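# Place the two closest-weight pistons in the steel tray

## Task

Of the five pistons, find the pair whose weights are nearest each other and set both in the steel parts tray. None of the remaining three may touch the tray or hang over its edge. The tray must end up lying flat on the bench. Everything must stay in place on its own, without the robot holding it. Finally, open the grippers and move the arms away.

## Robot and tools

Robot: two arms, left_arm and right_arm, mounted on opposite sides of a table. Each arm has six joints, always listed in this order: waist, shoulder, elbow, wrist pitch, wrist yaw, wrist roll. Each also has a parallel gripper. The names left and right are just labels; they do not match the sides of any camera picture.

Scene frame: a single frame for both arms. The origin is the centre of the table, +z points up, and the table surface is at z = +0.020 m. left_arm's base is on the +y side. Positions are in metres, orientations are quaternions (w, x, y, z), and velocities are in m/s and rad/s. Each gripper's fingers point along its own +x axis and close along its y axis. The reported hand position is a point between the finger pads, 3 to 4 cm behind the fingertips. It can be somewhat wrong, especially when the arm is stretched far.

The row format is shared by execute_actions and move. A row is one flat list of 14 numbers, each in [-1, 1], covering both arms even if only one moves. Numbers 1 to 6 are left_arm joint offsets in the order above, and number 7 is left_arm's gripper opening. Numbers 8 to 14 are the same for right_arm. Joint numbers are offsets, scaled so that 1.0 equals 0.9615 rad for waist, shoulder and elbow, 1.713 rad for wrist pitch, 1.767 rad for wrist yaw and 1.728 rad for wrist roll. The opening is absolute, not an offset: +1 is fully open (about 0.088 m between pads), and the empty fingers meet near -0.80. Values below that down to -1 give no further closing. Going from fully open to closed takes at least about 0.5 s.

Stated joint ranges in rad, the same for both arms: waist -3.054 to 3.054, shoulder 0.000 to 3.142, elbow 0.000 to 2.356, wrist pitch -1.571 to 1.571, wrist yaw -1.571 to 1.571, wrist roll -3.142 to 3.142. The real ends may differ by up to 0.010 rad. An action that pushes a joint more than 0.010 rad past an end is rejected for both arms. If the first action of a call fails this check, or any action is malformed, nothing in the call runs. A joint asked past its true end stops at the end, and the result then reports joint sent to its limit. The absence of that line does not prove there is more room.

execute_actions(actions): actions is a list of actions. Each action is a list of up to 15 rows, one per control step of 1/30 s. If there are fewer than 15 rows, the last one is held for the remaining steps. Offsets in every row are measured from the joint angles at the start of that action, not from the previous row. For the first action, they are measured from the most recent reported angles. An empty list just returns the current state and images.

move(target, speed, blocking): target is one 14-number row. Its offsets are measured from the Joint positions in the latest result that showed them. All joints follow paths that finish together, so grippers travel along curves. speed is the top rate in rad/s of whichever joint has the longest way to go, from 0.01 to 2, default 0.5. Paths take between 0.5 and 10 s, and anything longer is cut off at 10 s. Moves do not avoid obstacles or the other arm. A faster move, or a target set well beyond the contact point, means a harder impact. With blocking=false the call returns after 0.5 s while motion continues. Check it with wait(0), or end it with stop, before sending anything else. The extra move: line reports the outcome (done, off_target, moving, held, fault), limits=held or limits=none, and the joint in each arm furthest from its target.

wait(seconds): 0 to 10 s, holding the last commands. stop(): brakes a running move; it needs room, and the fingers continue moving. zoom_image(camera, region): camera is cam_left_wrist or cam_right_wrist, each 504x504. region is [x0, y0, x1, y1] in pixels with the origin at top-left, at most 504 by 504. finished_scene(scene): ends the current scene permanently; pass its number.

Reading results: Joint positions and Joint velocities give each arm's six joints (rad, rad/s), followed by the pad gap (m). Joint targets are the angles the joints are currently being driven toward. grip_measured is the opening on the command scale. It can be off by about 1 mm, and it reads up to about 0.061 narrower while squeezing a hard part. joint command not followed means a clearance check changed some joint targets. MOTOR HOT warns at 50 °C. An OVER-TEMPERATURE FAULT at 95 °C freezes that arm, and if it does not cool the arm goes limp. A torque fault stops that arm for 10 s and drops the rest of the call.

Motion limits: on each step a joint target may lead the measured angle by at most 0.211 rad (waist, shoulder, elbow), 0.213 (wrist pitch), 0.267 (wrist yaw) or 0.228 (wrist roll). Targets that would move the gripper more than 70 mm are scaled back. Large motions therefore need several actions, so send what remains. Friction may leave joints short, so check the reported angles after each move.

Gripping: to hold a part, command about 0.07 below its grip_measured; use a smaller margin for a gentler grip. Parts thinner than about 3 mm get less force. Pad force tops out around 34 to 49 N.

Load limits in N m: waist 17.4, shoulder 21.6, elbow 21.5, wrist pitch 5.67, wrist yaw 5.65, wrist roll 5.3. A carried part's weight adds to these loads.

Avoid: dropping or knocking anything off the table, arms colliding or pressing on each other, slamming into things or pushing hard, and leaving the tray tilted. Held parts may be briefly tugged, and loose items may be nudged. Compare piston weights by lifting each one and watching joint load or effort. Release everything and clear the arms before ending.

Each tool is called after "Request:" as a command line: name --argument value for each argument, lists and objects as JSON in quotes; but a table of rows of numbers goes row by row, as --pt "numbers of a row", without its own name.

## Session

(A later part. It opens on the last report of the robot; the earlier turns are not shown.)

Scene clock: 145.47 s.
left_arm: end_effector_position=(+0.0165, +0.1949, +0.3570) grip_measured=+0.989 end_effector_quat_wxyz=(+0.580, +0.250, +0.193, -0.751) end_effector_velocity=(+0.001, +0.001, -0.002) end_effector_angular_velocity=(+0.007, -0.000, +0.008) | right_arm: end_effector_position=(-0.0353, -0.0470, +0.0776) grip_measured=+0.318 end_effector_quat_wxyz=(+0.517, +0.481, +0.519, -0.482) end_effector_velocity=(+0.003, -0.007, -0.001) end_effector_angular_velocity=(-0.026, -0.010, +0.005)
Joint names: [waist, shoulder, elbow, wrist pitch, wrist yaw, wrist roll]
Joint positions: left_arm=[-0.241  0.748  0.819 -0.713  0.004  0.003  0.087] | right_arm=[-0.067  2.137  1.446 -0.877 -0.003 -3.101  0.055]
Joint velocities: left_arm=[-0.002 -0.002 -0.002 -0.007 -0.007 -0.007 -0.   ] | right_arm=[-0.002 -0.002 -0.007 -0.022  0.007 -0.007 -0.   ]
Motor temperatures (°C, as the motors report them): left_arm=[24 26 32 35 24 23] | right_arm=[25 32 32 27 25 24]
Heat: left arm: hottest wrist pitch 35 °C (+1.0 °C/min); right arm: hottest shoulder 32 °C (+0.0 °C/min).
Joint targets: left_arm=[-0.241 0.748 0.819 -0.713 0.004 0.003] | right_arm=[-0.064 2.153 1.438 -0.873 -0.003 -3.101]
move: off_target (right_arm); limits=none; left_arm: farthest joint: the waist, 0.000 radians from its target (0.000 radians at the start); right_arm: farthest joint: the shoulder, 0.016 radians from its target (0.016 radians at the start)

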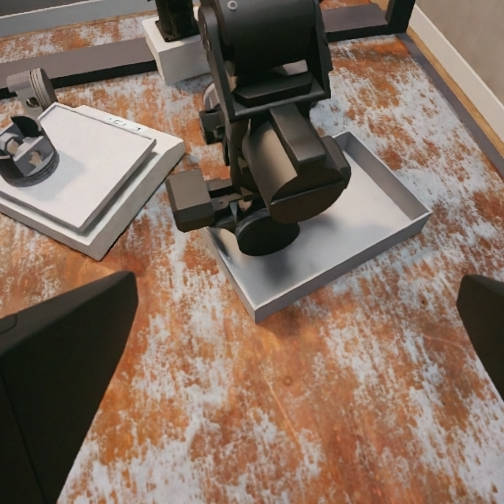

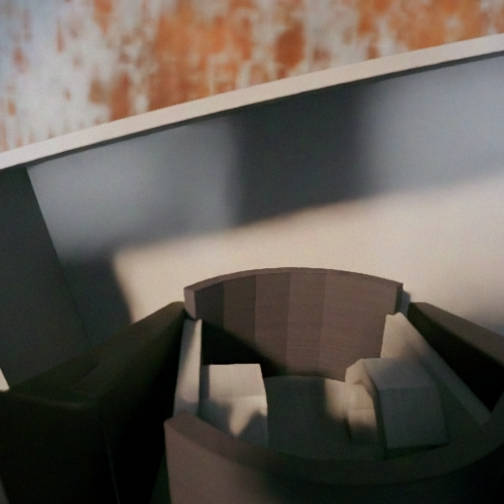

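Request:
execute_actions --actions '[[[0,0,0,0,0,0,1,0,0,0,0,0,0,0.23],[0,0,0,0,0,0,1,0,0,0,0,0,0,0.26],[0,0,0,0,0,0,1,0,0,0,0,0,0,0.29],[0,0,0,0,0,0,1,0,0,0,0,0,0,0.32],[0,0,0,0,0,0,1,0,0,0,0,0,0,0.34],[0,0,0,0,0,0,1,0,0,0,0,0,0,0.36],[0,0,0,0,0,0,1,0,0,0,0,0,0,0.38],[0,0,0,0,0,0,1,0,0,0,0,0,0,0.40],[0,0,0,0,0,0,1,0,0,0,0,0,0,0.43],[0,0,0,0,0,0,1,0,0,0,0,0,0,0.46],[0,0,0,0,0,0,1,0,0,0,0,0,0,0.49],[0,0,0,0,0,0,1,0,0,0,0,0,0,0.52],[0,0,0,0,0,0,1,0,0,0,0,0,0,0.55],[0,0,0,0,0,0,1,0,0,0,0,0,0,0.58],[0,0,0,0,0,0,1,0,0,0,0,0,0,0.60]]]'

Request:
move --target '[0,0,0,0,0,0,1, 0,-0.101,0.178,-0.142,0,0,0.6]' --speed 0.2

Scene clock: 146.77 s.
left_arm: end_effector_position=(+0.0165, +0.1949, +0.3570) grip_measured=+0.989 end_effector_quat_wxyz=(+0.580, +0.250, +0.193, -0.751) end_effector_velocity=(-0.000, +0.001, +0.000) end_effector_angular_velocity=(-0.000, -0.011, -0.006) | right_arm: end_effector_position=(-0.0353, -0.0471, +0.0775) grip_measured=+0.517 end_effector_quat_wxyz=(+0.517, +0.481, +0.519, -0.482) end_effector_velocity=(-0.002, -0.002, +0.002) end_effector_angular_velocity=(-0.005, +0.022, +0.005)
Joint names: [waist, shoulder, elbow, wrist pitch, wrist yaw, wrist roll]
Joint positions: left_arm=[-0.241  0.748  0.819 -0.713  0.004  0.003  0.087] | right_arm=[-0.067  2.137  1.445 -0.877 -0.003 -3.101  0.064]
Joint velocities: left_arm=[-0.007 -0.002  0.002 -0.007 -0.007  0.007 -0.   ] | right_arm=[-0.002 -0.007 -0.002 -0.007 -0.022 -0.007  0.038]
Motor temperatures (°C, as the motors report them): left_arm=[24 26 32 35 24 23] | right_arm=[25 32 32 27 25 24]
Heat: left arm: hottest wrist pitch 35 °C (+1.0 °C/min); right arm: hottest shoulder 32 °C (+0.0 °C/min).
Joint targets: left_arm=[-0.241 0.748 0.819 -0.713 0.004 0.003] | right_arm=[-0.067 2.137 1.445 -0.877 -0.003 -3.101]

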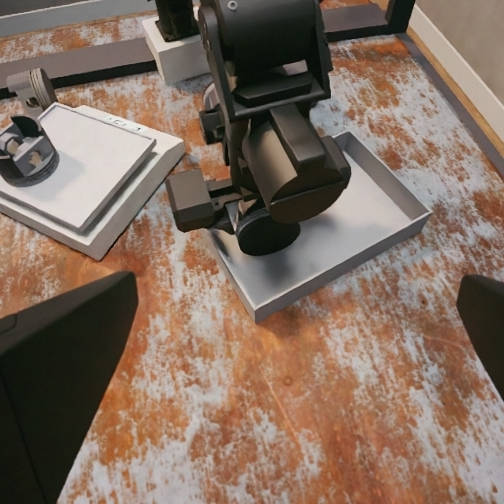

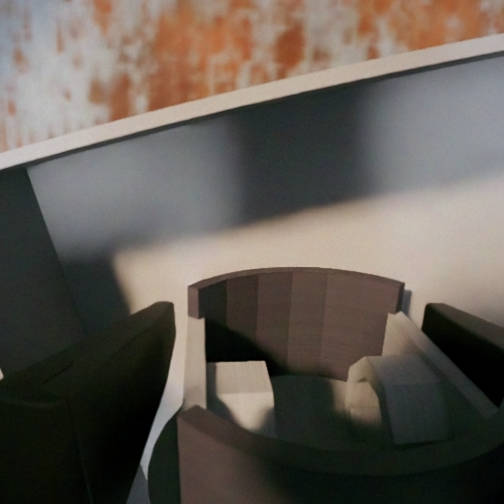

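Scene clock: 148.50 s.
left_arm: end_effector_position=(+0.0165, +0.1949, +0.3570) grip_measured=+0.989 end_effector_quat_wxyz=(+0.580, +0.250, +0.193, -0.751) end_effector_velocity=(+0.003, -0.001, +0.002) end_effector_angular_velocity=(-0.014, -0.004, +0.020) | right_arm: end_effector_position=(-0.0356, -0.0447, +0.1478) grip_measured=+0.598 end_effector_quat_wxyz=(+0.515, +0.482, +0.521, -0.480) end_effector_velocity=(+0.003, -0.007, +0.001) end_effector_angular_velocity=(-0.031, -0.011, +0.019)
Joint names: [waist, shoulder, elbow, wrist pitch, wrist yaw, wrist roll]
Joint positions: left_arm=[-0.241  0.748  0.819 -0.713  0.004  0.003  0.087] | right_arm=[-0.067  2.053  1.609 -1.119 -0.003 -3.101  0.068]
Joint velocities: left_arm=[-0.002 -0.007 -0.002  0.007 -0.022 -0.007 -0.   ] | right_arm=[-0.002 -0.002  0.002 -0.037  0.007 -0.022  0.   ]
Motor temperatures (°C, as the motors report them): left_arm=[24 26 32 35 24 23] | right_arm=[25 33 32 27 25 24]
Heat: left arm: hottest wrist pitch 35 °C (+1.0 °C/min); right arm: hottest shoulder 33 °C (+1.0 °C/min).
Joint targets: left_arm=[-0.241 0.748 0.819 -0.713 0.004 0.003] | right_arm=[-0.067 2.040 1.616 -1.121 -0.003 -3.101]
move: off_target (right_arm); limits=none; left_arm: farthest joint: the waist, 0.000 radians from its target (0.000 radians at the start); right_arm: farthest joint: the shoulder, 0.013 radians from its target (0.097 radians at the start)

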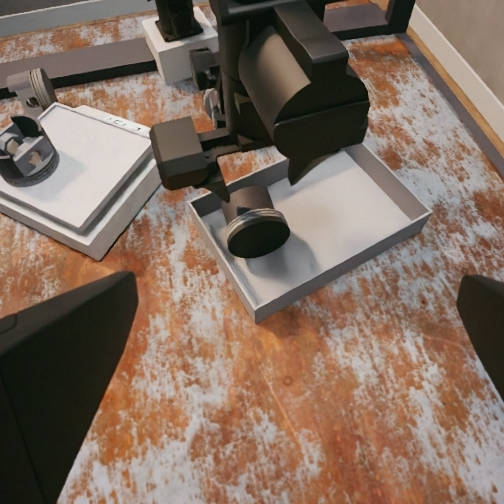

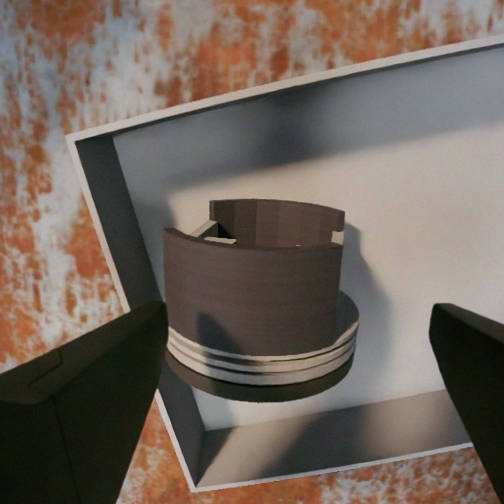

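Request:
move --target '[0,0,0,0,0,0,1, 0.698,-0.599,-0.744,0.082,0,0.292,0.72]' --speed 0.5

Scene clock: 151.00 s.
left_arm: end_effector_position=(+0.0165, +0.1949, +0.3570) grip_measured=+0.989 end_effector_quat_wxyz=(+0.580, +0.250, +0.193, -0.751) end_effector_velocity=(+0.001, +0.001, -0.003) end_effector_angular_velocity=(+0.009, -0.013, -0.001) | right_arm: end_effector_position=(-0.1577, -0.2654, +0.1432) grip_measured=+0.718 end_effector_quat_wxyz=(+0.553, +0.436, +0.559, -0.437) end_effector_velocity=(+0.002, +0.000, -0.000) end_effector_angular_velocity=(+0.010, -0.000, -0.010)
Joint names: [waist, shoulder, elbow, wrist pitch, wrist yaw, wrist roll]
Joint positions: left_arm=[-0.241  0.748  0.819 -0.713  0.004  0.003  0.087] | right_arm=[ 0.6    1.486  0.904 -0.98  -0.003 -2.6    0.074]
Joint velocities: left_arm=[-0.002  0.002 -0.002 -0.007 -0.007  0.007  0.   ] | right_arm=[-0.002 -0.012 -0.012  0.007  0.007  0.007 -0.   ]
Motor temperatures (°C, as the motors report them): left_arm=[24 26 32 36 24 23] | right_arm=[25 33 32 27 25 24]
Heat: left arm: hottest wrist pitch 36 °C (+2.0 °C/min); right arm: hottest shoulder 33 °C (+1.0 °C/min).
Joint targets: left_arm=[-0.241 0.748 0.819 -0.713 0.004 0.003] | right_arm=[0.604 1.477 0.894 -0.978 -0.003 -2.596]
move: done; limits=none; left_arm: farthest joint: the waist, 0.000 radians from its target (0.000 radians at the start); right_arm: farthest joint: the elbow, 0.010 radians from its target (0.716 radians at the start)

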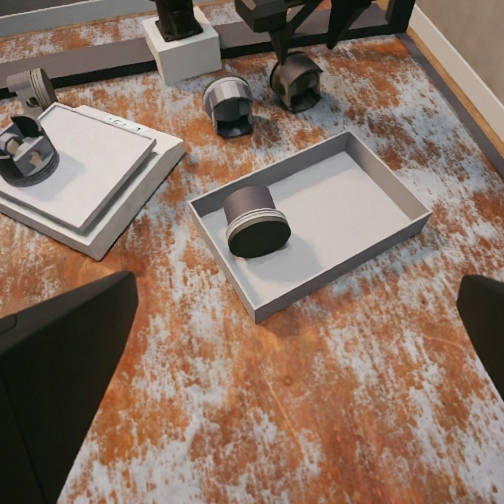

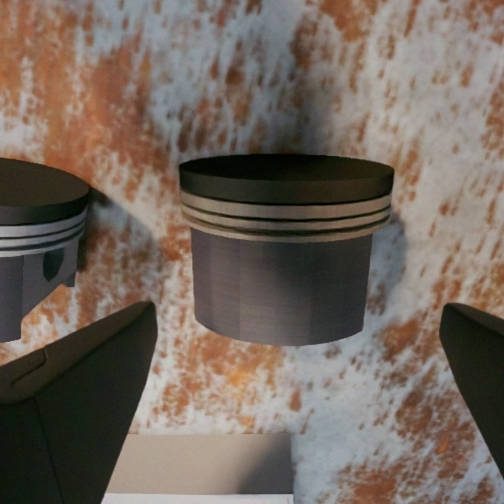

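Request:
move --target '[0,0,0,0,0,0,1, -0.011,0.177,-0.197,0.197,0,0,0.78]' --speed 0.25

Scene clock: 154.50 s.
left_arm: end_effector_position=(+0.0165, +0.1949, +0.3570) grip_measured=+0.989 end_effector_quat_wxyz=(+0.580, +0.250, +0.193, -0.751) end_effector_velocity=(-0.000, +0.002, -0.002) end_effector_angular_velocity=(+0.007, -0.000, +0.003) | right_arm: end_effector_position=(-0.1559, -0.2651, +0.0690) grip_measured=+0.778 end_effector_quat_wxyz=(+0.553, +0.438, +0.556, -0.440) end_effector_velocity=(-0.000, -0.004, +0.000) end_effector_angular_velocity=(-0.021, +0.011, +0.005)
Joint names: [waist, shoulder, elbow, wrist pitch, wrist yaw, wrist roll]
Joint positions: left_arm=[-0.241  0.748  0.819 -0.713  0.004  0.003  0.087] | right_arm=[ 0.593  1.645  0.722 -0.644 -0.003 -2.599  0.077]
Joint velocities: left_arm=[-0.007 -0.002 -0.002 -0.007 -0.007 -0.007 -0.   ] | right_arm=[-0.002 -0.002 -0.002 -0.007 -0.022 -0.007 -0.   ]
Motor temperatures (°C, as the motors report them): left_arm=[24 26 32 36 24 23] | right_arm=[25 33 32 27 25 24]
Heat: left arm: hottest wrist pitch 36 °C (+2.0 °C/min); right arm: hottest shoulder 33 °C (+1.0 °C/min).
Joint targets: left_arm=[-0.241 0.748 0.819 -0.713 0.004 0.003] | right_arm=[0.590 1.657 0.714 -0.642 -0.003 -2.600]
move: off_target (right_arm); limits=none; left_arm: farthest joint: the waist, 0.000 radians from its target (0.000 radians at the start); right_arm: farthest joint: the shoulder, 0.011 radians from its target (0.170 radians at the start)

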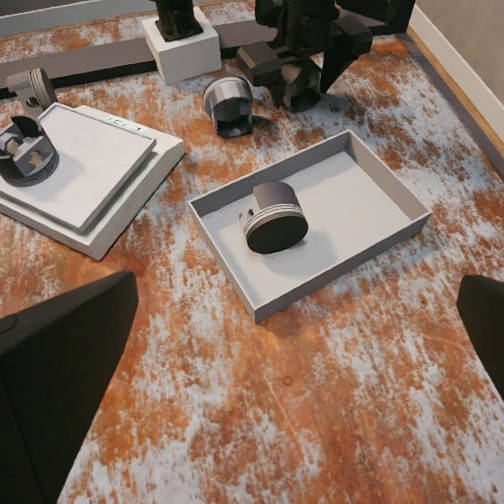

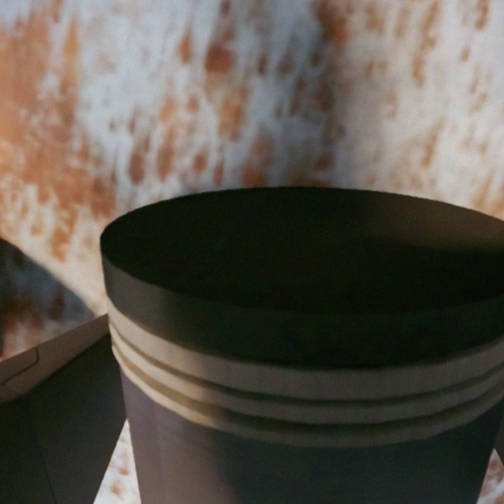

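Request:
execute_actions --actions '[[[0,0,0,0,0,0,1,0,0,0,0,0,0,0.74],[0,0,0,0,0,0,1,0,0,0,0,0,0,0.70],[0,0,0,0,0,0,1,0,0,0,0,0,0,0.66],[0,0,0,0,0,0,1,0,0,0,0,0,0,0.62],[0,0,0,0,0,0,1,0,0,0,0,0,0,0.58],[0,0,0,0,0,0,1,0,0,0,0,0,0,0.55],[0,0,0,0,0,0,1,0,0,0,0,0,0,0.52],[0,0,0,0,0,0,1,0,0,0,0,0,0,0.49],[0,0,0,0,0,0,1,0,0,0,0,0,0,0.47],[0,0,0,0,0,0,1,0,0,0,0,0,0,0.45],[0,0,0,0,0,0,1,0,0,0,0,0,0,0.43],[0,0,0,0,0,0,1,0,0,0,0,0,0,0.41],[0,0,0,0,0,0,1,0,0,0,0,0,0,0.39],[0,0,0,0,0,0,1,0,0,0,0,0,0,0.375],[0,0,0,0,0,0,1,0,0,0,0,0,0,0.36]],[[0,0,0,0,0,0,1,0,0,0,0,0,0,0.345],[0,0,0,0,0,0,1,0,0,0,0,0,0,0.33],[0,0,0,0,0,0,1,0,0,0,0,0,0,0.315],[0,0,0,0,0,0,1,0,0,0,0,0,0,0.30],[0,0,0,0,0,0,1,0,0,0,0,0,0,0.29],[0,0,0,0,0,0,1,0,0,0,0,0,0,0.28],[0,0,0,0,0,0,1,0,0,0,0,0,0,0.27],[0,0,0,0,0,0,1,0,0,0,0,0,0,0.26],[0,0,0,0,0,0,1,0,0,0,0,0,0,0.25],[0,0,0,0,0,0,1,0,0,0,0,0,0,0.24],[0,0,0,0,0,0,1,0,0,0,0,0,0,0.23],[0,0,0,0,0,0,1,0,0,0,0,0,0,0.22],[0,0,0,0,0,0,1,0,0,0,0,0,0,0.21],[0,0,0,0,0,0,1,0,0,0,0,0,0,0.20]]]'

Request:
move --target '[0,0,0,0,0,0,1, 0,-0.178,0.20,-0.20,0,0,0.2]' --speed 0.25

Scene clock: 156.63 s.
left_arm: end_effector_position=(+0.0165, +0.1949, +0.3570) grip_measured=+0.989 end_effector_quat_wxyz=(+0.580, +0.250, +0.193, -0.751) end_effector_velocity=(+0.001, +0.003, -0.004) end_effector_angular_velocity=(+0.016, -0.027, -0.010) | right_arm: end_effector_position=(-0.1557, -0.2651, +0.0690) grip_measured=+0.312 end_effector_quat_wxyz=(+0.554, +0.438, +0.556, -0.439) end_effector_velocity=(+0.002, -0.001, +0.000) end_effector_angular_velocity=(-0.010, +0.000, +0.000)
Joint names: [waist, shoulder, elbow, wrist pitch, wrist yaw, wrist roll]
Joint positions: left_arm=[-0.241  0.748  0.819 -0.713  0.004  0.003  0.087] | right_arm=[ 0.593  1.645  0.722 -0.645 -0.003 -2.599  0.054]
Joint velocities: left_arm=[-0.002 -0.002 -0.002 -0.022 -0.007  0.022 -0.   ] | right_arm=[-0.007 -0.002 -0.002 -0.007 -0.007 -0.007  0.   ]
Motor temperatures (°C, as the motors report them): left_arm=[24 26 32 36 24 23] | right_arm=[25 32 32 27 25 24]
Heat: left arm: hottest wrist pitch 36 °C (+2.0 °C/min); right arm: hottest shoulder 32 °C (+0.0 °C/min).
Joint targets: left_arm=[-0.241 0.748 0.819 -0.713 0.004 0.003] | right_arm=[0.593 1.645 0.722 -0.644 -0.003 -2.599]

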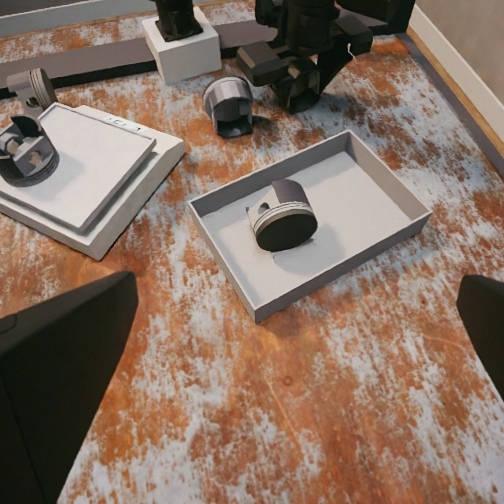

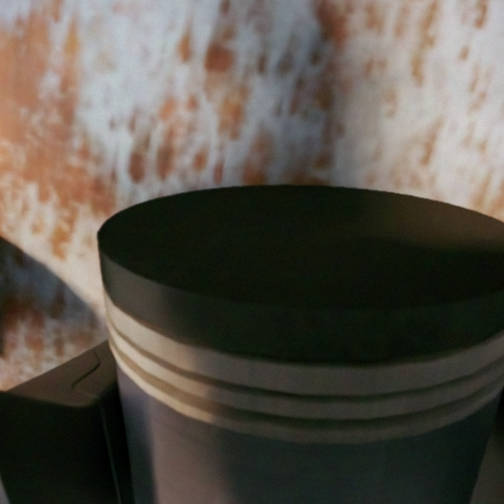

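Scene clock: 158.53 s.
left_arm: end_effector_position=(+0.0165, +0.1949, +0.3570) grip_measured=+0.989 end_effector_quat_wxyz=(+0.580, +0.250, +0.193, -0.751) end_effector_velocity=(-0.000, -0.002, +0.001) end_effector_angular_velocity=(-0.016, +0.006, +0.008) | right_arm: end_effector_position=(-0.1557, -0.2652, +0.1429) grip_measured=+0.312 end_effector_quat_wxyz=(+0.554, +0.438, +0.555, -0.439) end_effector_velocity=(-0.000, -0.004, -0.000) end_effector_angular_velocity=(-0.021, +0.011, +0.005)
Joint names: [waist, shoulder, elbow, wrist pitch, wrist yaw, wrist roll]
Joint positions: left_arm=[-0.241  0.748  0.819 -0.713  0.004  0.003  0.087] | right_arm=[ 0.593  1.487  0.903 -0.985 -0.003 -2.599  0.054]
Joint velocities: left_arm=[-0.002 -0.002 -0.007  0.022 -0.007 -0.007  0.   ] | right_arm=[-0.002 -0.002 -0.002 -0.007 -0.022 -0.007 -0.   ]
Motor temperatures (°C, as the motors report them): left_arm=[24 26 32 36 24 23] | right_arm=[25 32 32 27 25 24]
Heat: left arm: hottest wrist pitch 36 °C (+2.0 °C/min); right arm: hottest shoulder 32 °C (+0.0 °C/min).
Joint targets: left_arm=[-0.241 0.748 0.819 -0.713 0.004 0.003] | right_arm=[0.593 1.474 0.915 -0.988 -0.003 -2.599]
move: off_target (right_arm); limits=none; left_arm: farthest joint: the waist, 0.000 radians from its target (0.000 radians at the start); right_arm: farthest joint: the shoulder, 0.013 radians from its target (0.171 radians at the start)

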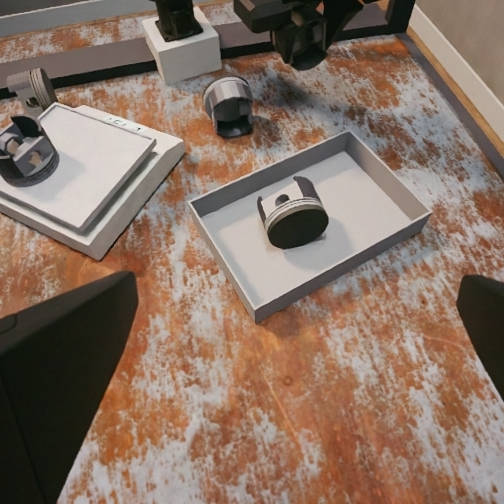

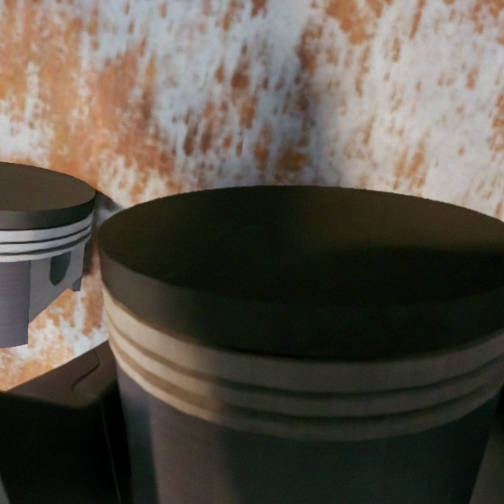

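Request:
wait --seconds 5

Scene clock: 163.73 s.
left_arm: end_effector_position=(+0.0165, +0.1949, +0.3570) grip_measured=+0.989 end_effector_quat_wxyz=(+0.580, +0.250, +0.193, -0.751) end_effector_velocity=(+0.001, +0.002, -0.001) end_effector_angular_velocity=(+0.006, +0.012, +0.017) | right_arm: end_effector_position=(-0.1556, -0.2652, +0.1429) grip_measured=+0.312 end_effector_quat_wxyz=(+0.554, +0.438, +0.555, -0.439) end_effector_velocity=(+0.003, -0.004, -0.000) end_effector_angular_velocity=(-0.021, -0.010, +0.005)
Joint names: [waist, shoulder, elbow, wrist pitch, wrist yaw, wrist roll]
Joint positions: left_arm=[-0.241  0.748  0.819 -0.713  0.004  0.003  0.087] | right_arm=[ 0.593  1.487  0.903 -0.985 -0.003 -2.599  0.054]
Joint velocities: left_arm=[-0.002 -0.007 -0.002 -0.007 -0.007 -0.022 -0.   ] | right_arm=[-0.002 -0.002 -0.002 -0.022 -0.007 -0.007 -0.   ]
Motor temperatures (°C, as the motors report them): left_arm=[24 26 32 36 24 23] | right_arm=[25 32 32 27 25 24]
Heat: left arm: hottest wrist pitch 36 °C (+2.0 °C/min); right arm: hottest shoulder 32 °C (+0.0 °C/min).
Joint targets: left_arm=[-0.241 0.748 0.819 -0.713 0.004 0.003] | right_arm=[0.593 1.474 0.915 -0.988 -0.003 -2.599]
wait: 5.00 s; at rest from the start

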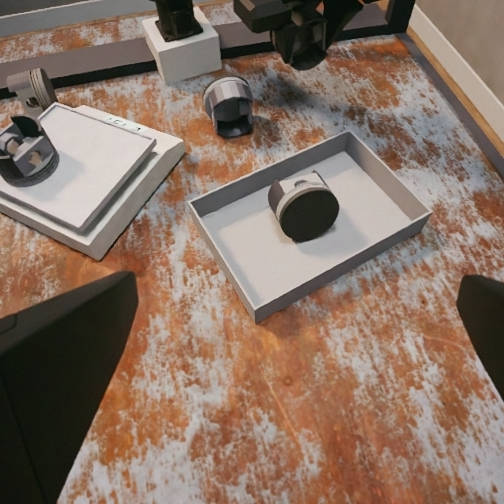

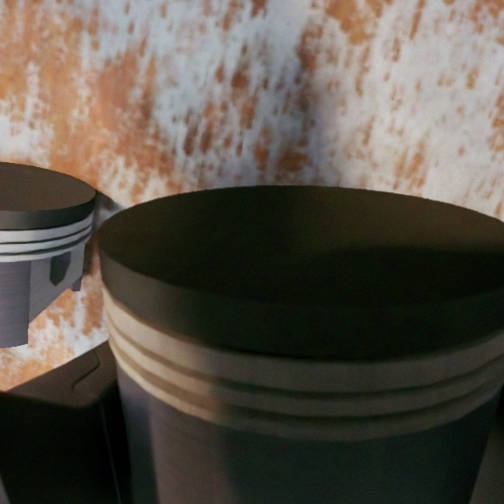

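Request:
move --target '[0,0,0,0,0,0,1, -0.389,0.632,0.804,-0.099,0,0.672,0.2]' --speed 0.6

Scene clock: 168.70 s.
left_arm: end_effector_position=(+0.0165, +0.1949, +0.3570) grip_measured=+0.989 end_effector_quat_wxyz=(+0.580, +0.250, +0.193, -0.751) end_effector_velocity=(-0.000, +0.002, -0.002) end_effector_angular_velocity=(+0.005, -0.012, -0.006) | right_arm: end_effector_position=(-0.1468, -0.0680, +0.1503) grip_measured=+0.312 end_effector_quat_wxyz=(+0.097, +0.700, +0.096, -0.701) end_effector_velocity=(+0.000, -0.006, -0.002) end_effector_angular_velocity=(-0.028, -0.004, +0.010)
Joint names: [waist, shoulder, elbow, wrist pitch, wrist yaw, wrist roll]
Joint positions: left_arm=[-0.241  0.748  0.819 -0.713  0.004  0.003  0.087] | right_arm=[ 0.222  2.082  1.664 -1.152 -0.003 -1.441  0.054]
Joint velocities: left_arm=[-0.007 -0.002 -0.002 -0.007 -0.007  0.007  0.   ] | right_arm=[ 0.002  0.002 -0.002 -0.022 -0.007 -0.007 -0.   ]
Motor temperatures (°C, as the motors report them): left_arm=[24 26 32 36 24 23] | right_arm=[25 32 33 27 25 24]
Heat: left arm: hottest wrist pitch 36 °C (+1.0 °C/min); right arm: hottest elbow 33 °C (+1.0 °C/min).
Joint targets: left_arm=[-0.241 0.748 0.819 -0.713 0.004 0.003] | right_arm=[0.219 2.095 1.676 -1.155 -0.003 -1.438]
move: off_target (right_arm); limits=none; left_arm: farthest joint: the waist, 0.000 radians from its target (0.000 radians at the start); right_arm: farthest joint: the shoulder, 0.012 radians from its target (0.607 radians at the start)

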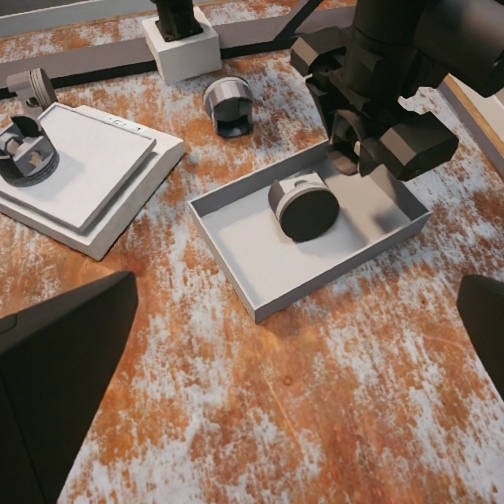

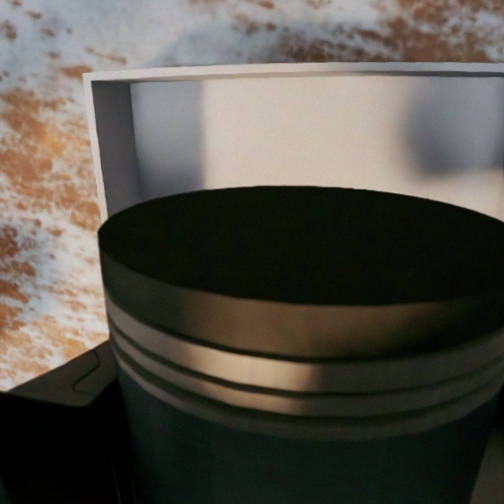

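Request:
move --target '[0,0,0,0,0,0,1, 0.056,0.054,-0.071,0.061,0,0.0304,0.2]' --speed 0.12

Scene clock: 171.97 s.
left_arm: end_effector_position=(+0.0165, +0.1949, +0.3570) grip_measured=+0.989 end_effector_quat_wxyz=(+0.580, +0.250, +0.193, -0.751) end_effector_velocity=(+0.001, +0.001, -0.004) end_effector_angular_velocity=(+0.009, -0.013, -0.001) | right_arm: end_effector_position=(-0.1664, -0.0734, +0.1196) grip_measured=+0.312 end_effector_quat_wxyz=(+0.097, +0.700, +0.097, -0.701) end_effector_velocity=(-0.001, -0.003, +0.000) end_effector_angular_velocity=(-0.016, +0.017, +0.020)
Joint names: [waist, shoulder, elbow, wrist pitch, wrist yaw, wrist roll]
Joint positions: left_arm=[-0.241  0.748  0.819 -0.713  0.004  0.003  0.087] | right_arm=[ 0.272  2.123  1.601 -1.05  -0.003 -1.392  0.054]
Joint velocities: left_arm=[-0.002 -0.002 -0.007 -0.007 -0.007  0.007 -0.   ] | right_arm=[-0.002 -0.002 -0.002 -0.007 -0.022 -0.022  0.   ]
Motor temperatures (°C, as the motors report them): left_arm=[24 26 32 36 24 23] | right_arm=[25 33 33 27 25 24]
Heat: left arm: hottest wrist pitch 36 °C (+1.0 °C/min); right arm: hottest shoulder 33 °C (+1.0 °C/min).
Joint targets: left_arm=[-0.241 0.748 0.819 -0.713 0.004 0.003] | right_arm=[0.275 2.134 1.596 -1.048 -0.003 -1.389]
move: off_target (right_arm); limits=none; left_arm: farthest joint: the waist, 0.000 radians from its target (0.000 radians at the start); right_arm: farthest joint: the shoulder, 0.011 radians from its target (0.051 radians at the start)

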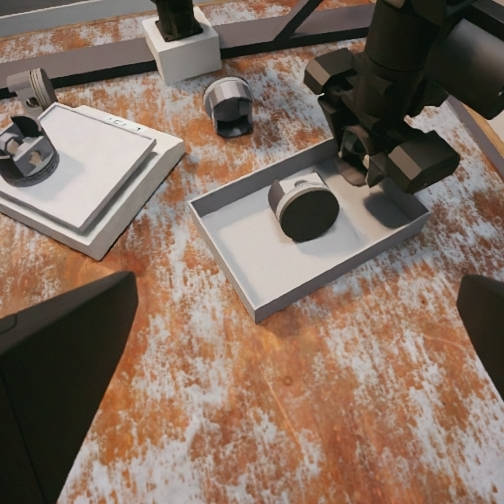

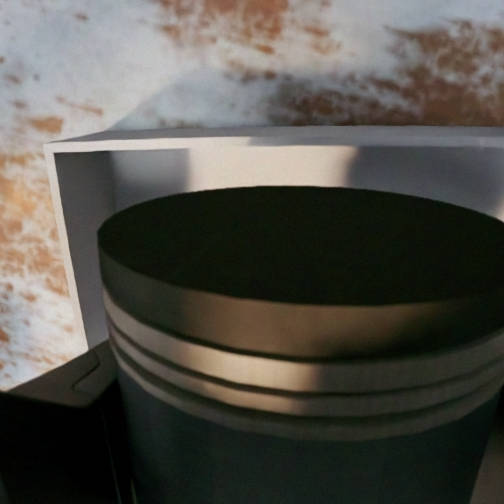

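Request:
move --target '[0,0,0,0,0,0,1, -0.022,0.055,-0.0895,0.074,0,-0.012,0.2]' --speed 0.1

Scene clock: 174.70 s.
left_arm: end_effector_position=(+0.0165, +0.1949, +0.3570) grip_measured=+0.989 end_effector_quat_wxyz=(+0.580, +0.250, +0.193, -0.751) end_effector_velocity=(-0.004, +0.000, +0.001) end_effector_angular_velocity=(+0.001, +0.032, -0.007) | right_arm: end_effector_position=(-0.1599, -0.0707, +0.0850) grip_measured=+0.312 end_effector_quat_wxyz=(+0.096, +0.699, +0.098, -0.702) end_effector_velocity=(+0.001, -0.002, +0.000) end_effector_angular_velocity=(-0.010, +0.004, -0.010)
Joint names: [waist, shoulder, elbow, wrist pitch, wrist yaw, wrist roll]
Joint positions: left_arm=[-0.241  0.748  0.819 -0.713  0.004  0.003  0.087] | right_arm=[ 0.255  2.164  1.521 -0.924 -0.003 -1.409  0.054]
Joint velocities: left_arm=[-0.002 -0.002 -0.002  0.007  0.022 -0.022 -0.   ] | right_arm=[-0.002 -0.002 -0.002 -0.007 -0.007  0.007 -0.   ]
Motor temperatures (°C, as the motors report them): left_arm=[24 26 32 36 24 23] | right_arm=[25 33 33 27 25 24]
Heat: left arm: hottest wrist pitch 36 °C (+1.0 °C/min); right arm: hottest shoulder 33 °C (+1.0 °C/min).
Joint targets: left_arm=[-0.241 0.748 0.819 -0.713 0.004 0.003] | right_arm=[0.251 2.176 1.515 -0.923 -0.003 -1.413]
move: off_target (right_arm); limits=none; left_arm: farthest joint: the waist, 0.000 radians from its target (0.000 radians at the start); right_arm: farthest joint: the shoulder, 0.012 radians from its target (0.053 radians at the start)

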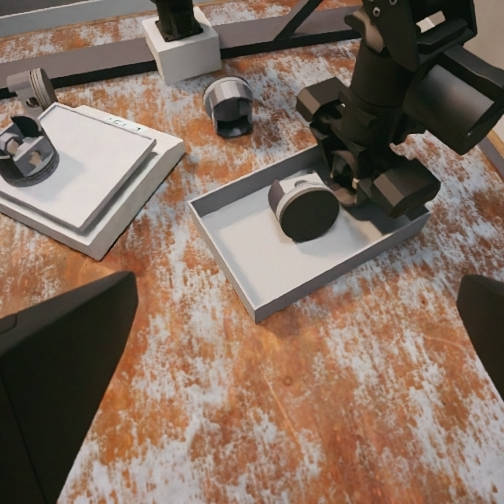

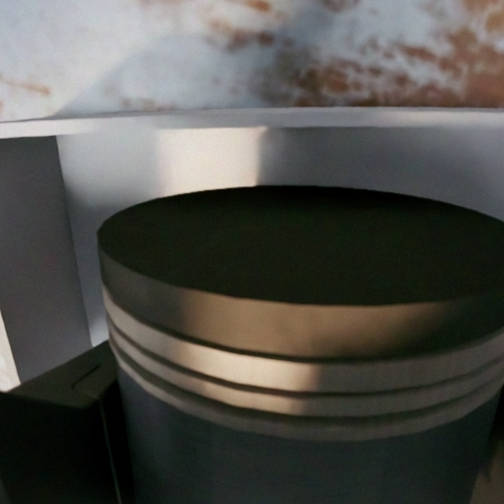

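Request:
move --target '[0,0,0,0,0,0,1, -0.004,0.020,-0.0205,0.0114,0,0,0.2]' --speed 0.025

Scene clock: 175.97 s.
left_arm: end_effector_position=(+0.0165, +0.1949, +0.3570) grip_measured=+0.989 end_effector_quat_wxyz=(+0.580, +0.250, +0.193, -0.751) end_effector_velocity=(+0.001, -0.003, +0.002) end_effector_angular_velocity=(-0.016, +0.006, +0.013) | right_arm: end_effector_position=(-0.1594, -0.0714, +0.0799) grip_measured=+0.312 end_effector_quat_wxyz=(+0.096, +0.699, +0.097, -0.702) end_effector_velocity=(+0.001, -0.003, -0.001) end_effector_angular_velocity=(-0.014, +0.001, -0.010)
Joint names: [waist, shoulder, elbow, wrist pitch, wrist yaw, wrist roll]
Joint positions: left_arm=[-0.241  0.748  0.819 -0.713  0.004  0.003  0.087] | right_arm=[ 0.254  2.169  1.508 -0.907 -0.003 -1.409  0.054]
Joint velocities: left_arm=[ 0.002  0.002 -0.002  0.022 -0.007 -0.007 -0.   ] | right_arm=[-0.002 -0.002 -0.007 -0.007 -0.007  0.007 -0.   ]
Motor temperatures (°C, as the motors report them): left_arm=[24 26 32 36 24 23] | right_arm=[25 33 33 27 25 24]
Heat: left arm: hottest wrist pitch 36 °C (+1.0 °C/min); right arm: hottest shoulder 33 °C (+1.0 °C/min).
Joint targets: left_arm=[-0.241 0.748 0.819 -0.713 0.004 0.003] | right_arm=[0.251 2.183 1.501 -0.905 -0.003 -1.409]
move: off_target (right_arm); limits=none; left_arm: farthest joint: the waist, 0.000 radians from its target (0.000 radians at the start); right_arm: farthest joint: the shoulder, 0.014 radians from its target (0.020 radians at the start)

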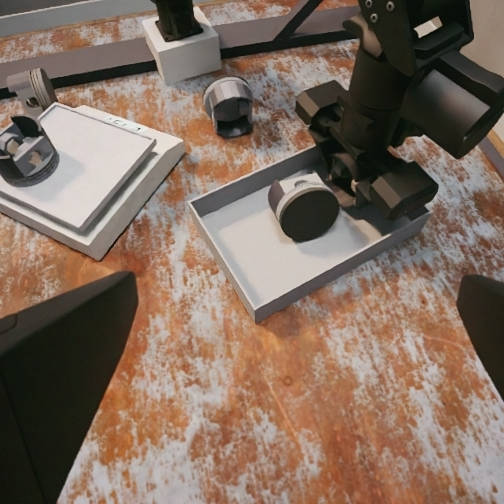

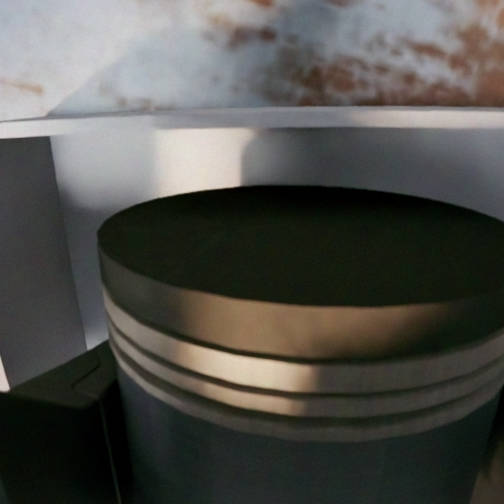

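Request:
move --target '[0,0,0,0,0,0,1, -0.003,0.016,-0.011,0.004,0,0,0.2]' --speed 0.025

Scene clock: 177.00 s.
left_arm: end_effector_position=(+0.0165, +0.1949, +0.3570) grip_measured=+0.989 end_effector_quat_wxyz=(+0.580, +0.250, +0.193, -0.751) end_effector_velocity=(-0.001, +0.004, -0.004) end_effector_angular_velocity=(+0.024, +0.004, -0.004) | right_arm: end_effector_position=(-0.1593, -0.0716, +0.0793) grip_measured=+0.312 end_effector_quat_wxyz=(+0.096, +0.699, +0.097, -0.702) end_effector_velocity=(+0.001, -0.003, +0.001) end_effector_angular_velocity=(-0.010, +0.004, -0.010)
Joint names: [waist, shoulder, elbow, wrist pitch, wrist yaw, wrist roll]
Joint positions: left_arm=[-0.241  0.748  0.819 -0.713  0.004  0.003  0.087] | right_arm=[ 0.254  2.169  1.505 -0.904 -0.003 -1.409  0.054]
Joint velocities: left_arm=[-0.002 -0.002 -0.002 -0.022  0.007 -0.007 -0.   ] | right_arm=[-0.002 -0.007 -0.007 -0.007 -0.007  0.007 -0.   ]
Motor temperatures (°C, as the motors report them): left_arm=[24 26 32 36 24 23] | right_arm=[25 33 33 27 25 24]
Heat: left arm: hottest wrist pitch 36 °C (+1.0 °C/min); right arm: hottest shoulder 33 °C (+1.0 °C/min).
Joint targets: left_arm=[-0.241 0.748 0.819 -0.713 0.004 0.003] | right_arm=[0.251 2.185 1.498 -0.900 -0.003 -1.409]
move: off_target (right_arm); limits=none; left_arm: farthest joint: the waist, 0.000 radians from its target (0.000 radians at the start); right_arm: farthest joint: the shoulder, 0.015 radians from its target (0.015 radians at the start)

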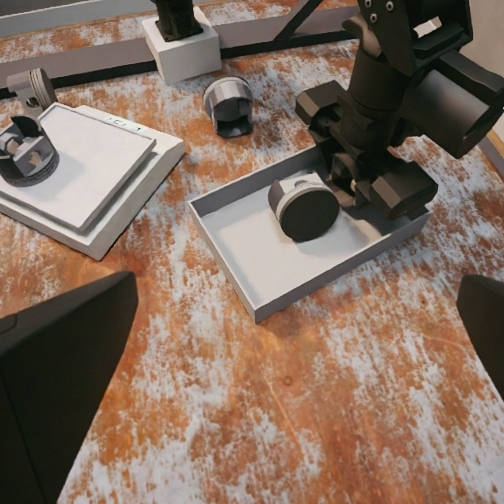

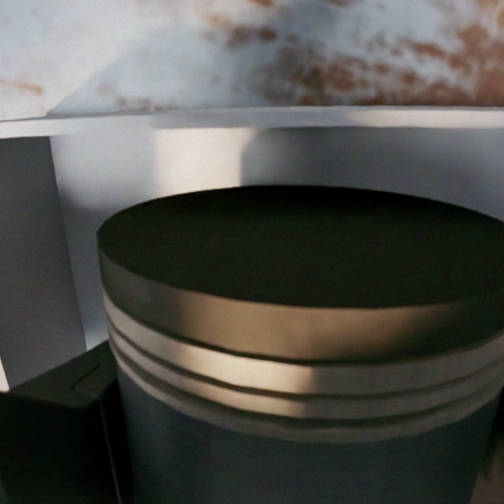

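Contact. Release and lift.

Request:
execute_actions --actions '[[[0,0,0,0,0,0,1,0,0,0,0,0,0,0.23],[0,0,0,0,0,0,1,0,0,0,0,0,0,0.26],[0,0,0,0,0,0,1,0,0,0,0,0,0,0.29],[0,0,0,0,0,0,1,0,0,0,0,0,0,0.32],[0,0,0,0,0,0,1,0,0,0,0,0,0,0.34],[0,0,0,0,0,0,1,0,0,0,0,0,0,0.36],[0,0,0,0,0,0,1,0,0,0,0,0,0,0.38],[0,0,0,0,0,0,1,0,0,0,0,0,0,0.40],[0,0,0,0,0,0,1,0,0,0,0,0,0,0.43],[0,0,0,0,0,0,1,0,0,0,0,0,0,0.46],[0,0,0,0,0,0,1,0,0,0,0,0,0,0.50],[0,0,0,0,0,0,1,0,0,0,0,0,0,0.54],[0,0,0,0,0,0,1,0,0,0,0,0,0,0.58],[0,0,0,0,0,0,1,0,0,0,0,0,0,0.62],[0,0,0,0,0,0,1,0,0,0,0,0,0,0.66]]]'

Request:
move --target '[0,0,0,0,0,0,1, 0,-0.103,0.175,-0.147,0,0,0.7]' --speed 0.2

Request:
move --target '[0,0,0,0,0,0,1, 0.1,-0.75,-0.7,0,0,0,0.7]' --speed 0.5

Scene clock: 178.37 s.
left_arm: end_effector_position=(+0.0165, +0.1949, +0.3570) grip_measured=+0.989 end_effector_quat_wxyz=(+0.580, +0.250, +0.193, -0.751) end_effector_velocity=(+0.000, -0.001, +0.001) end_effector_angular_velocity=(-0.004, +0.015, +0.017) | right_arm: end_effector_position=(-0.1593, -0.0717, +0.0792) grip_measured=+0.545 end_effector_quat_wxyz=(+0.096, +0.699, +0.097, -0.702) end_effector_velocity=(-0.001, -0.003, +0.000) end_effector_angular_velocity=(-0.010, +0.004, -0.005)
Joint names: [waist, shoulder, elbow, wrist pitch, wrist yaw, wrist roll]
Joint positions: left_arm=[-0.241  0.748  0.819 -0.713  0.004  0.003  0.087] | right_arm=[ 0.254  2.169  1.505 -0.904 -0.003 -1.409  0.066]
Joint velocities: left_arm=[-0.002 -0.002 -0.002  0.007 -0.007 -0.022 -0.   ] | right_arm=[ 0.002 -0.002 -0.002 -0.007 -0.007  0.007  0.053]
Motor temperatures (°C, as the motors report them): left_arm=[24 26 32 36 24 23] | right_arm=[25 33 33 27 25 24]
Heat: left arm: hottest wrist pitch 36 °C (+1.0 °C/min); right arm: hottest shoulder 33 °C (+1.0 °C/min).
Joint targets: left_arm=[-0.241 0.748 0.819 -0.713 0.004 0.003] | right_arm=[0.254 2.169 1.505 -0.904 -0.003 -1.409]

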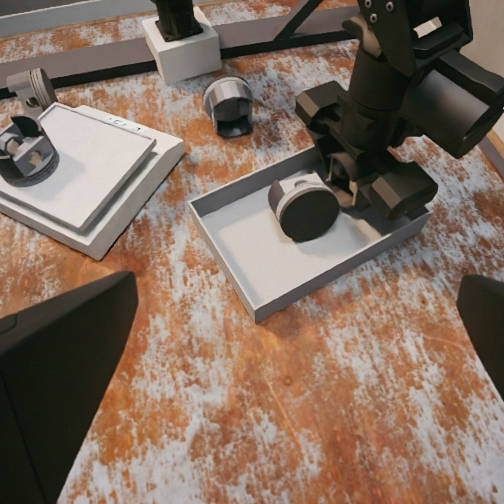

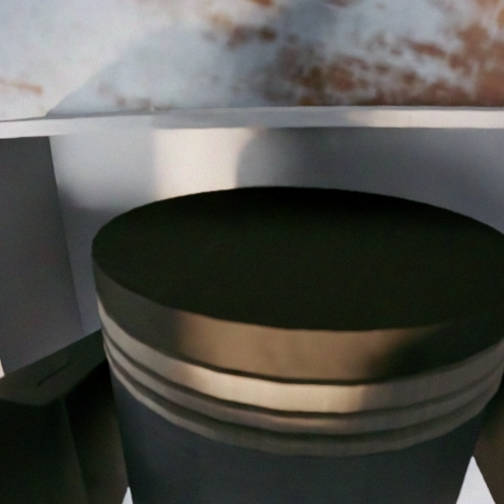

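Scene clock: 180.13 s.
left_arm: end_effector_position=(+0.0165, +0.1949, +0.3570) grip_measured=+0.989 end_effector_quat_wxyz=(+0.580, +0.250, +0.193, -0.751) end_effector_velocity=(+0.000, -0.000, -0.001) end_effector_angular_velocity=(+0.001, +0.013, +0.017) | right_arm: end_effector_position=(-0.1587, -0.0729, +0.1506) grip_measured=+0.698 end_effector_quat_wxyz=(+0.097, +0.699, +0.097, -0.701) end_effector_velocity=(+0.000, -0.001, +0.002) end_effector_angular_velocity=(-0.005, +0.006, -0.010)
Joint names: [waist, shoulder, elbow, wrist pitch, wrist yaw, wrist roll]
Joint positions: left_arm=[-0.241  0.748  0.819 -0.713  0.004  0.003  0.087] | right_arm=[ 0.254  2.083  1.666 -1.153 -0.003 -1.409  0.073]
Joint velocities: left_arm=[-0.002 -0.002 -0.007  0.007 -0.007 -0.022 -0.   ] | right_arm=[-0.002 -0.002  0.002 -0.007 -0.007  0.007  0.   ]
Motor temperatures (°C, as the motors report them): left_arm=[24 26 32 36 24 23] | right_arm=[25 34 33 27 25 24]
Heat: left arm: hottest wrist pitch 36 °C (+1.0 °C/min); right arm: hottest shoulder 34 °C (+2.0 °C/min).
Joint targets: left_arm=[-0.241 0.748 0.819 -0.713 0.004 0.003] | right_arm=[0.254 2.070 1.673 -1.156 -0.003 -1.409]
move: off_target (right_arm); limits=none; left_arm: farthest joint: the waist, 0.000 radians from its target (0.000 radians at the start); right_arm: farthest joint: the shoulder, 0.013 radians from its target (0.099 radians at the start)

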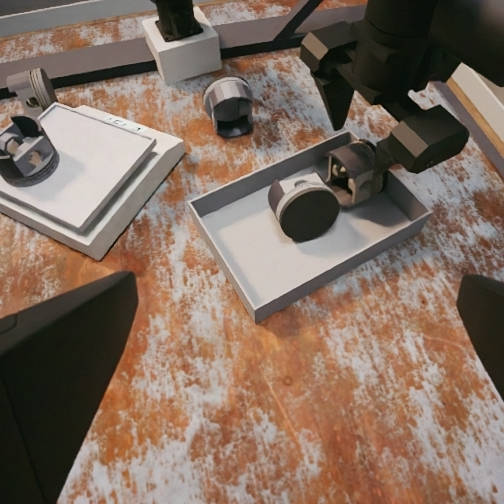

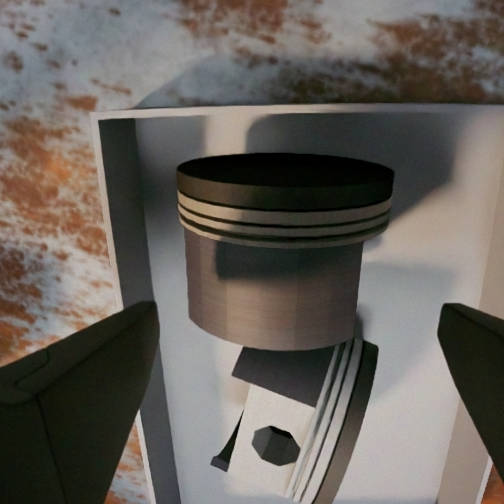

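Scene clock: 182.20 s.
left_arm: end_effector_position=(+0.0165, +0.1949, +0.3570) grip_measured=+0.989 end_effector_quat_wxyz=(+0.580, +0.250, +0.193, -0.751) end_effector_velocity=(+0.001, +0.003, -0.006) end_effector_angular_velocity=(+0.023, -0.017, -0.001) | right_arm: end_effector_position=(-0.1060, -0.2361, +0.1919) grip_measured=+0.698 end_effector_quat_wxyz=(+0.113, +0.688, +0.145, -0.702) end_effector_velocity=(+0.001, -0.007, -0.002) end_effector_angular_velocity=(-0.034, +0.005, +0.006)
Joint names: [waist, shoulder, elbow, wrist pitch, wrist yaw, wrist roll]
Joint positions: left_arm=[-0.241  0.748  0.819 -0.713  0.004  0.003  0.087] | right_arm=[ 0.347  1.371  1.003 -1.153 -0.003 -1.409  0.073]
Joint velocities: left_arm=[-0.002 -0.002 -0.007 -0.022 -0.007  0.007 -0.   ] | right_arm=[-0.002 -0.002 -0.007 -0.022 -0.022 -0.007 -0.   ]
Motor temperatures (°C, as the motors report them): left_arm=[24 26 32 36 24 23] | right_arm=[25 34 33 27 25 24]
Heat: left arm: hottest wrist pitch 36 °C (+1.0 °C/min); right arm: hottest shoulder 34 °C (+2.0 °C/min).
Joint targets: left_arm=[-0.241 0.748 0.819 -0.713 0.004 0.003] | right_arm=[0.350 1.362 0.993 -1.153 -0.003 -1.409]
move: done; limits=none; left_arm: farthest joint: the waist, 0.000 radians from its target (0.000 radians at the start); right_arm: farthest joint: the elbow, 0.010 radians from its target (0.673 radians at the start)

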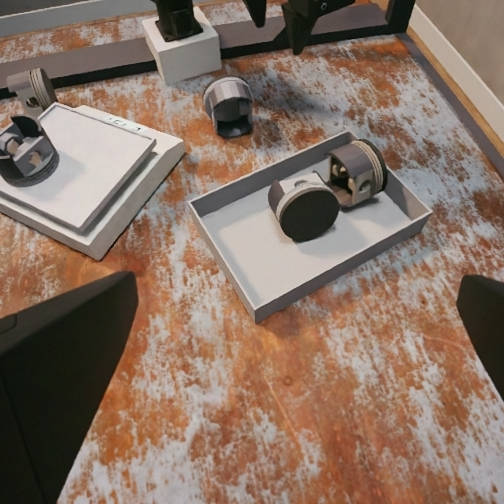

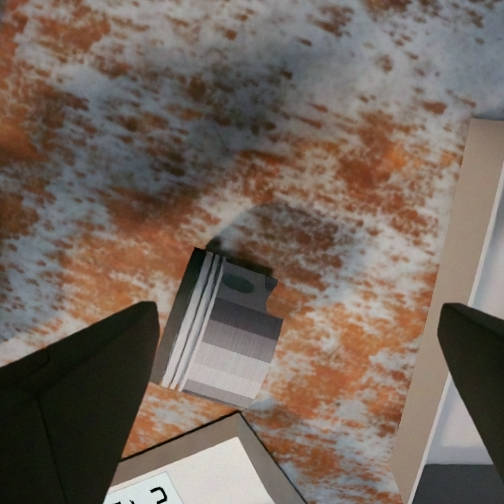

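A may still be rolling; let it settle.

Request:
wait --seconds 6

Scene clock: 188.43 s.
left_arm: end_effector_position=(+0.0165, +0.1949, +0.3570) grip_measured=+0.989 end_effector_quat_wxyz=(+0.580, +0.250, +0.193, -0.751) end_effector_velocity=(-0.000, +0.002, -0.002) end_effector_angular_velocity=(+0.010, +0.011, +0.012) | right_arm: end_effector_position=(-0.1059, -0.2362, +0.1919) grip_measured=+0.698 end_effector_quat_wxyz=(+0.113, +0.688, +0.145, -0.702) end_effector_velocity=(+0.002, -0.005, -0.000) end_effector_angular_velocity=(-0.022, -0.005, +0.005)
Joint names: [waist, shoulder, elbow, wrist pitch, wrist yaw, wrist roll]
Joint positions: left_arm=[-0.241  0.748  0.819 -0.713  0.004  0.003  0.087] | right_arm=[ 0.347  1.371  1.003 -1.153 -0.003 -1.409  0.073]
Joint velocities: left_arm=[-0.007 -0.002 -0.002 -0.007 -0.007 -0.022 -0.   ] | right_arm=[-0.002 -0.002 -0.002 -0.022 -0.007 -0.007 -0.   ]
Motor temperatures (°C, as the motors report them): left_arm=[24 26 32 36 24 23] | right_arm=[25 33 33 27 25 24]
Heat: left arm: hottest wrist pitch 36 °C (+1.0 °C/min); right arm: hottest shoulder 33 °C (+1.0 °C/min).
Joint targets: left_arm=[-0.241 0.748 0.819 -0.713 0.004 0.003] | right_arm=[0.350 1.362 0.993 -1.153 -0.003 -1.409]
wait: 6.00 s; at rest from the start

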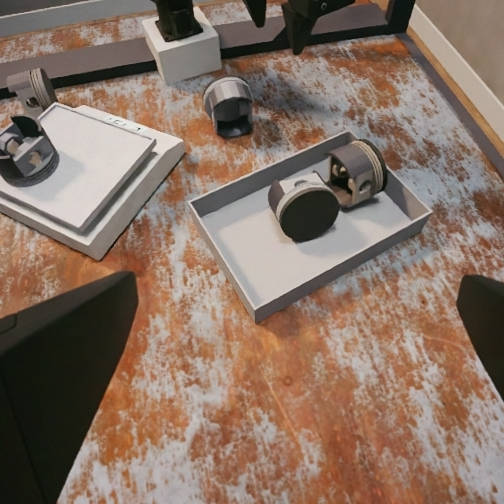

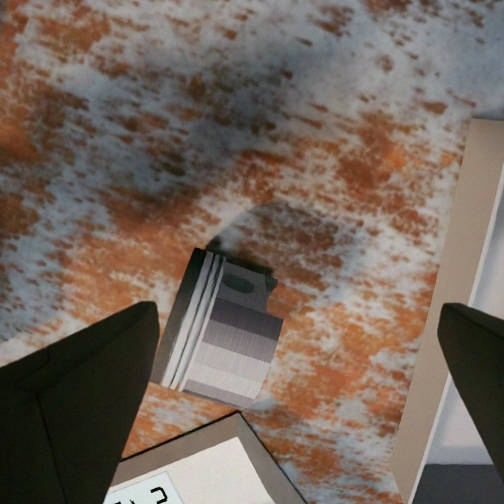

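Request:
finished_scene --scene 2

The scene is finished: the task was done.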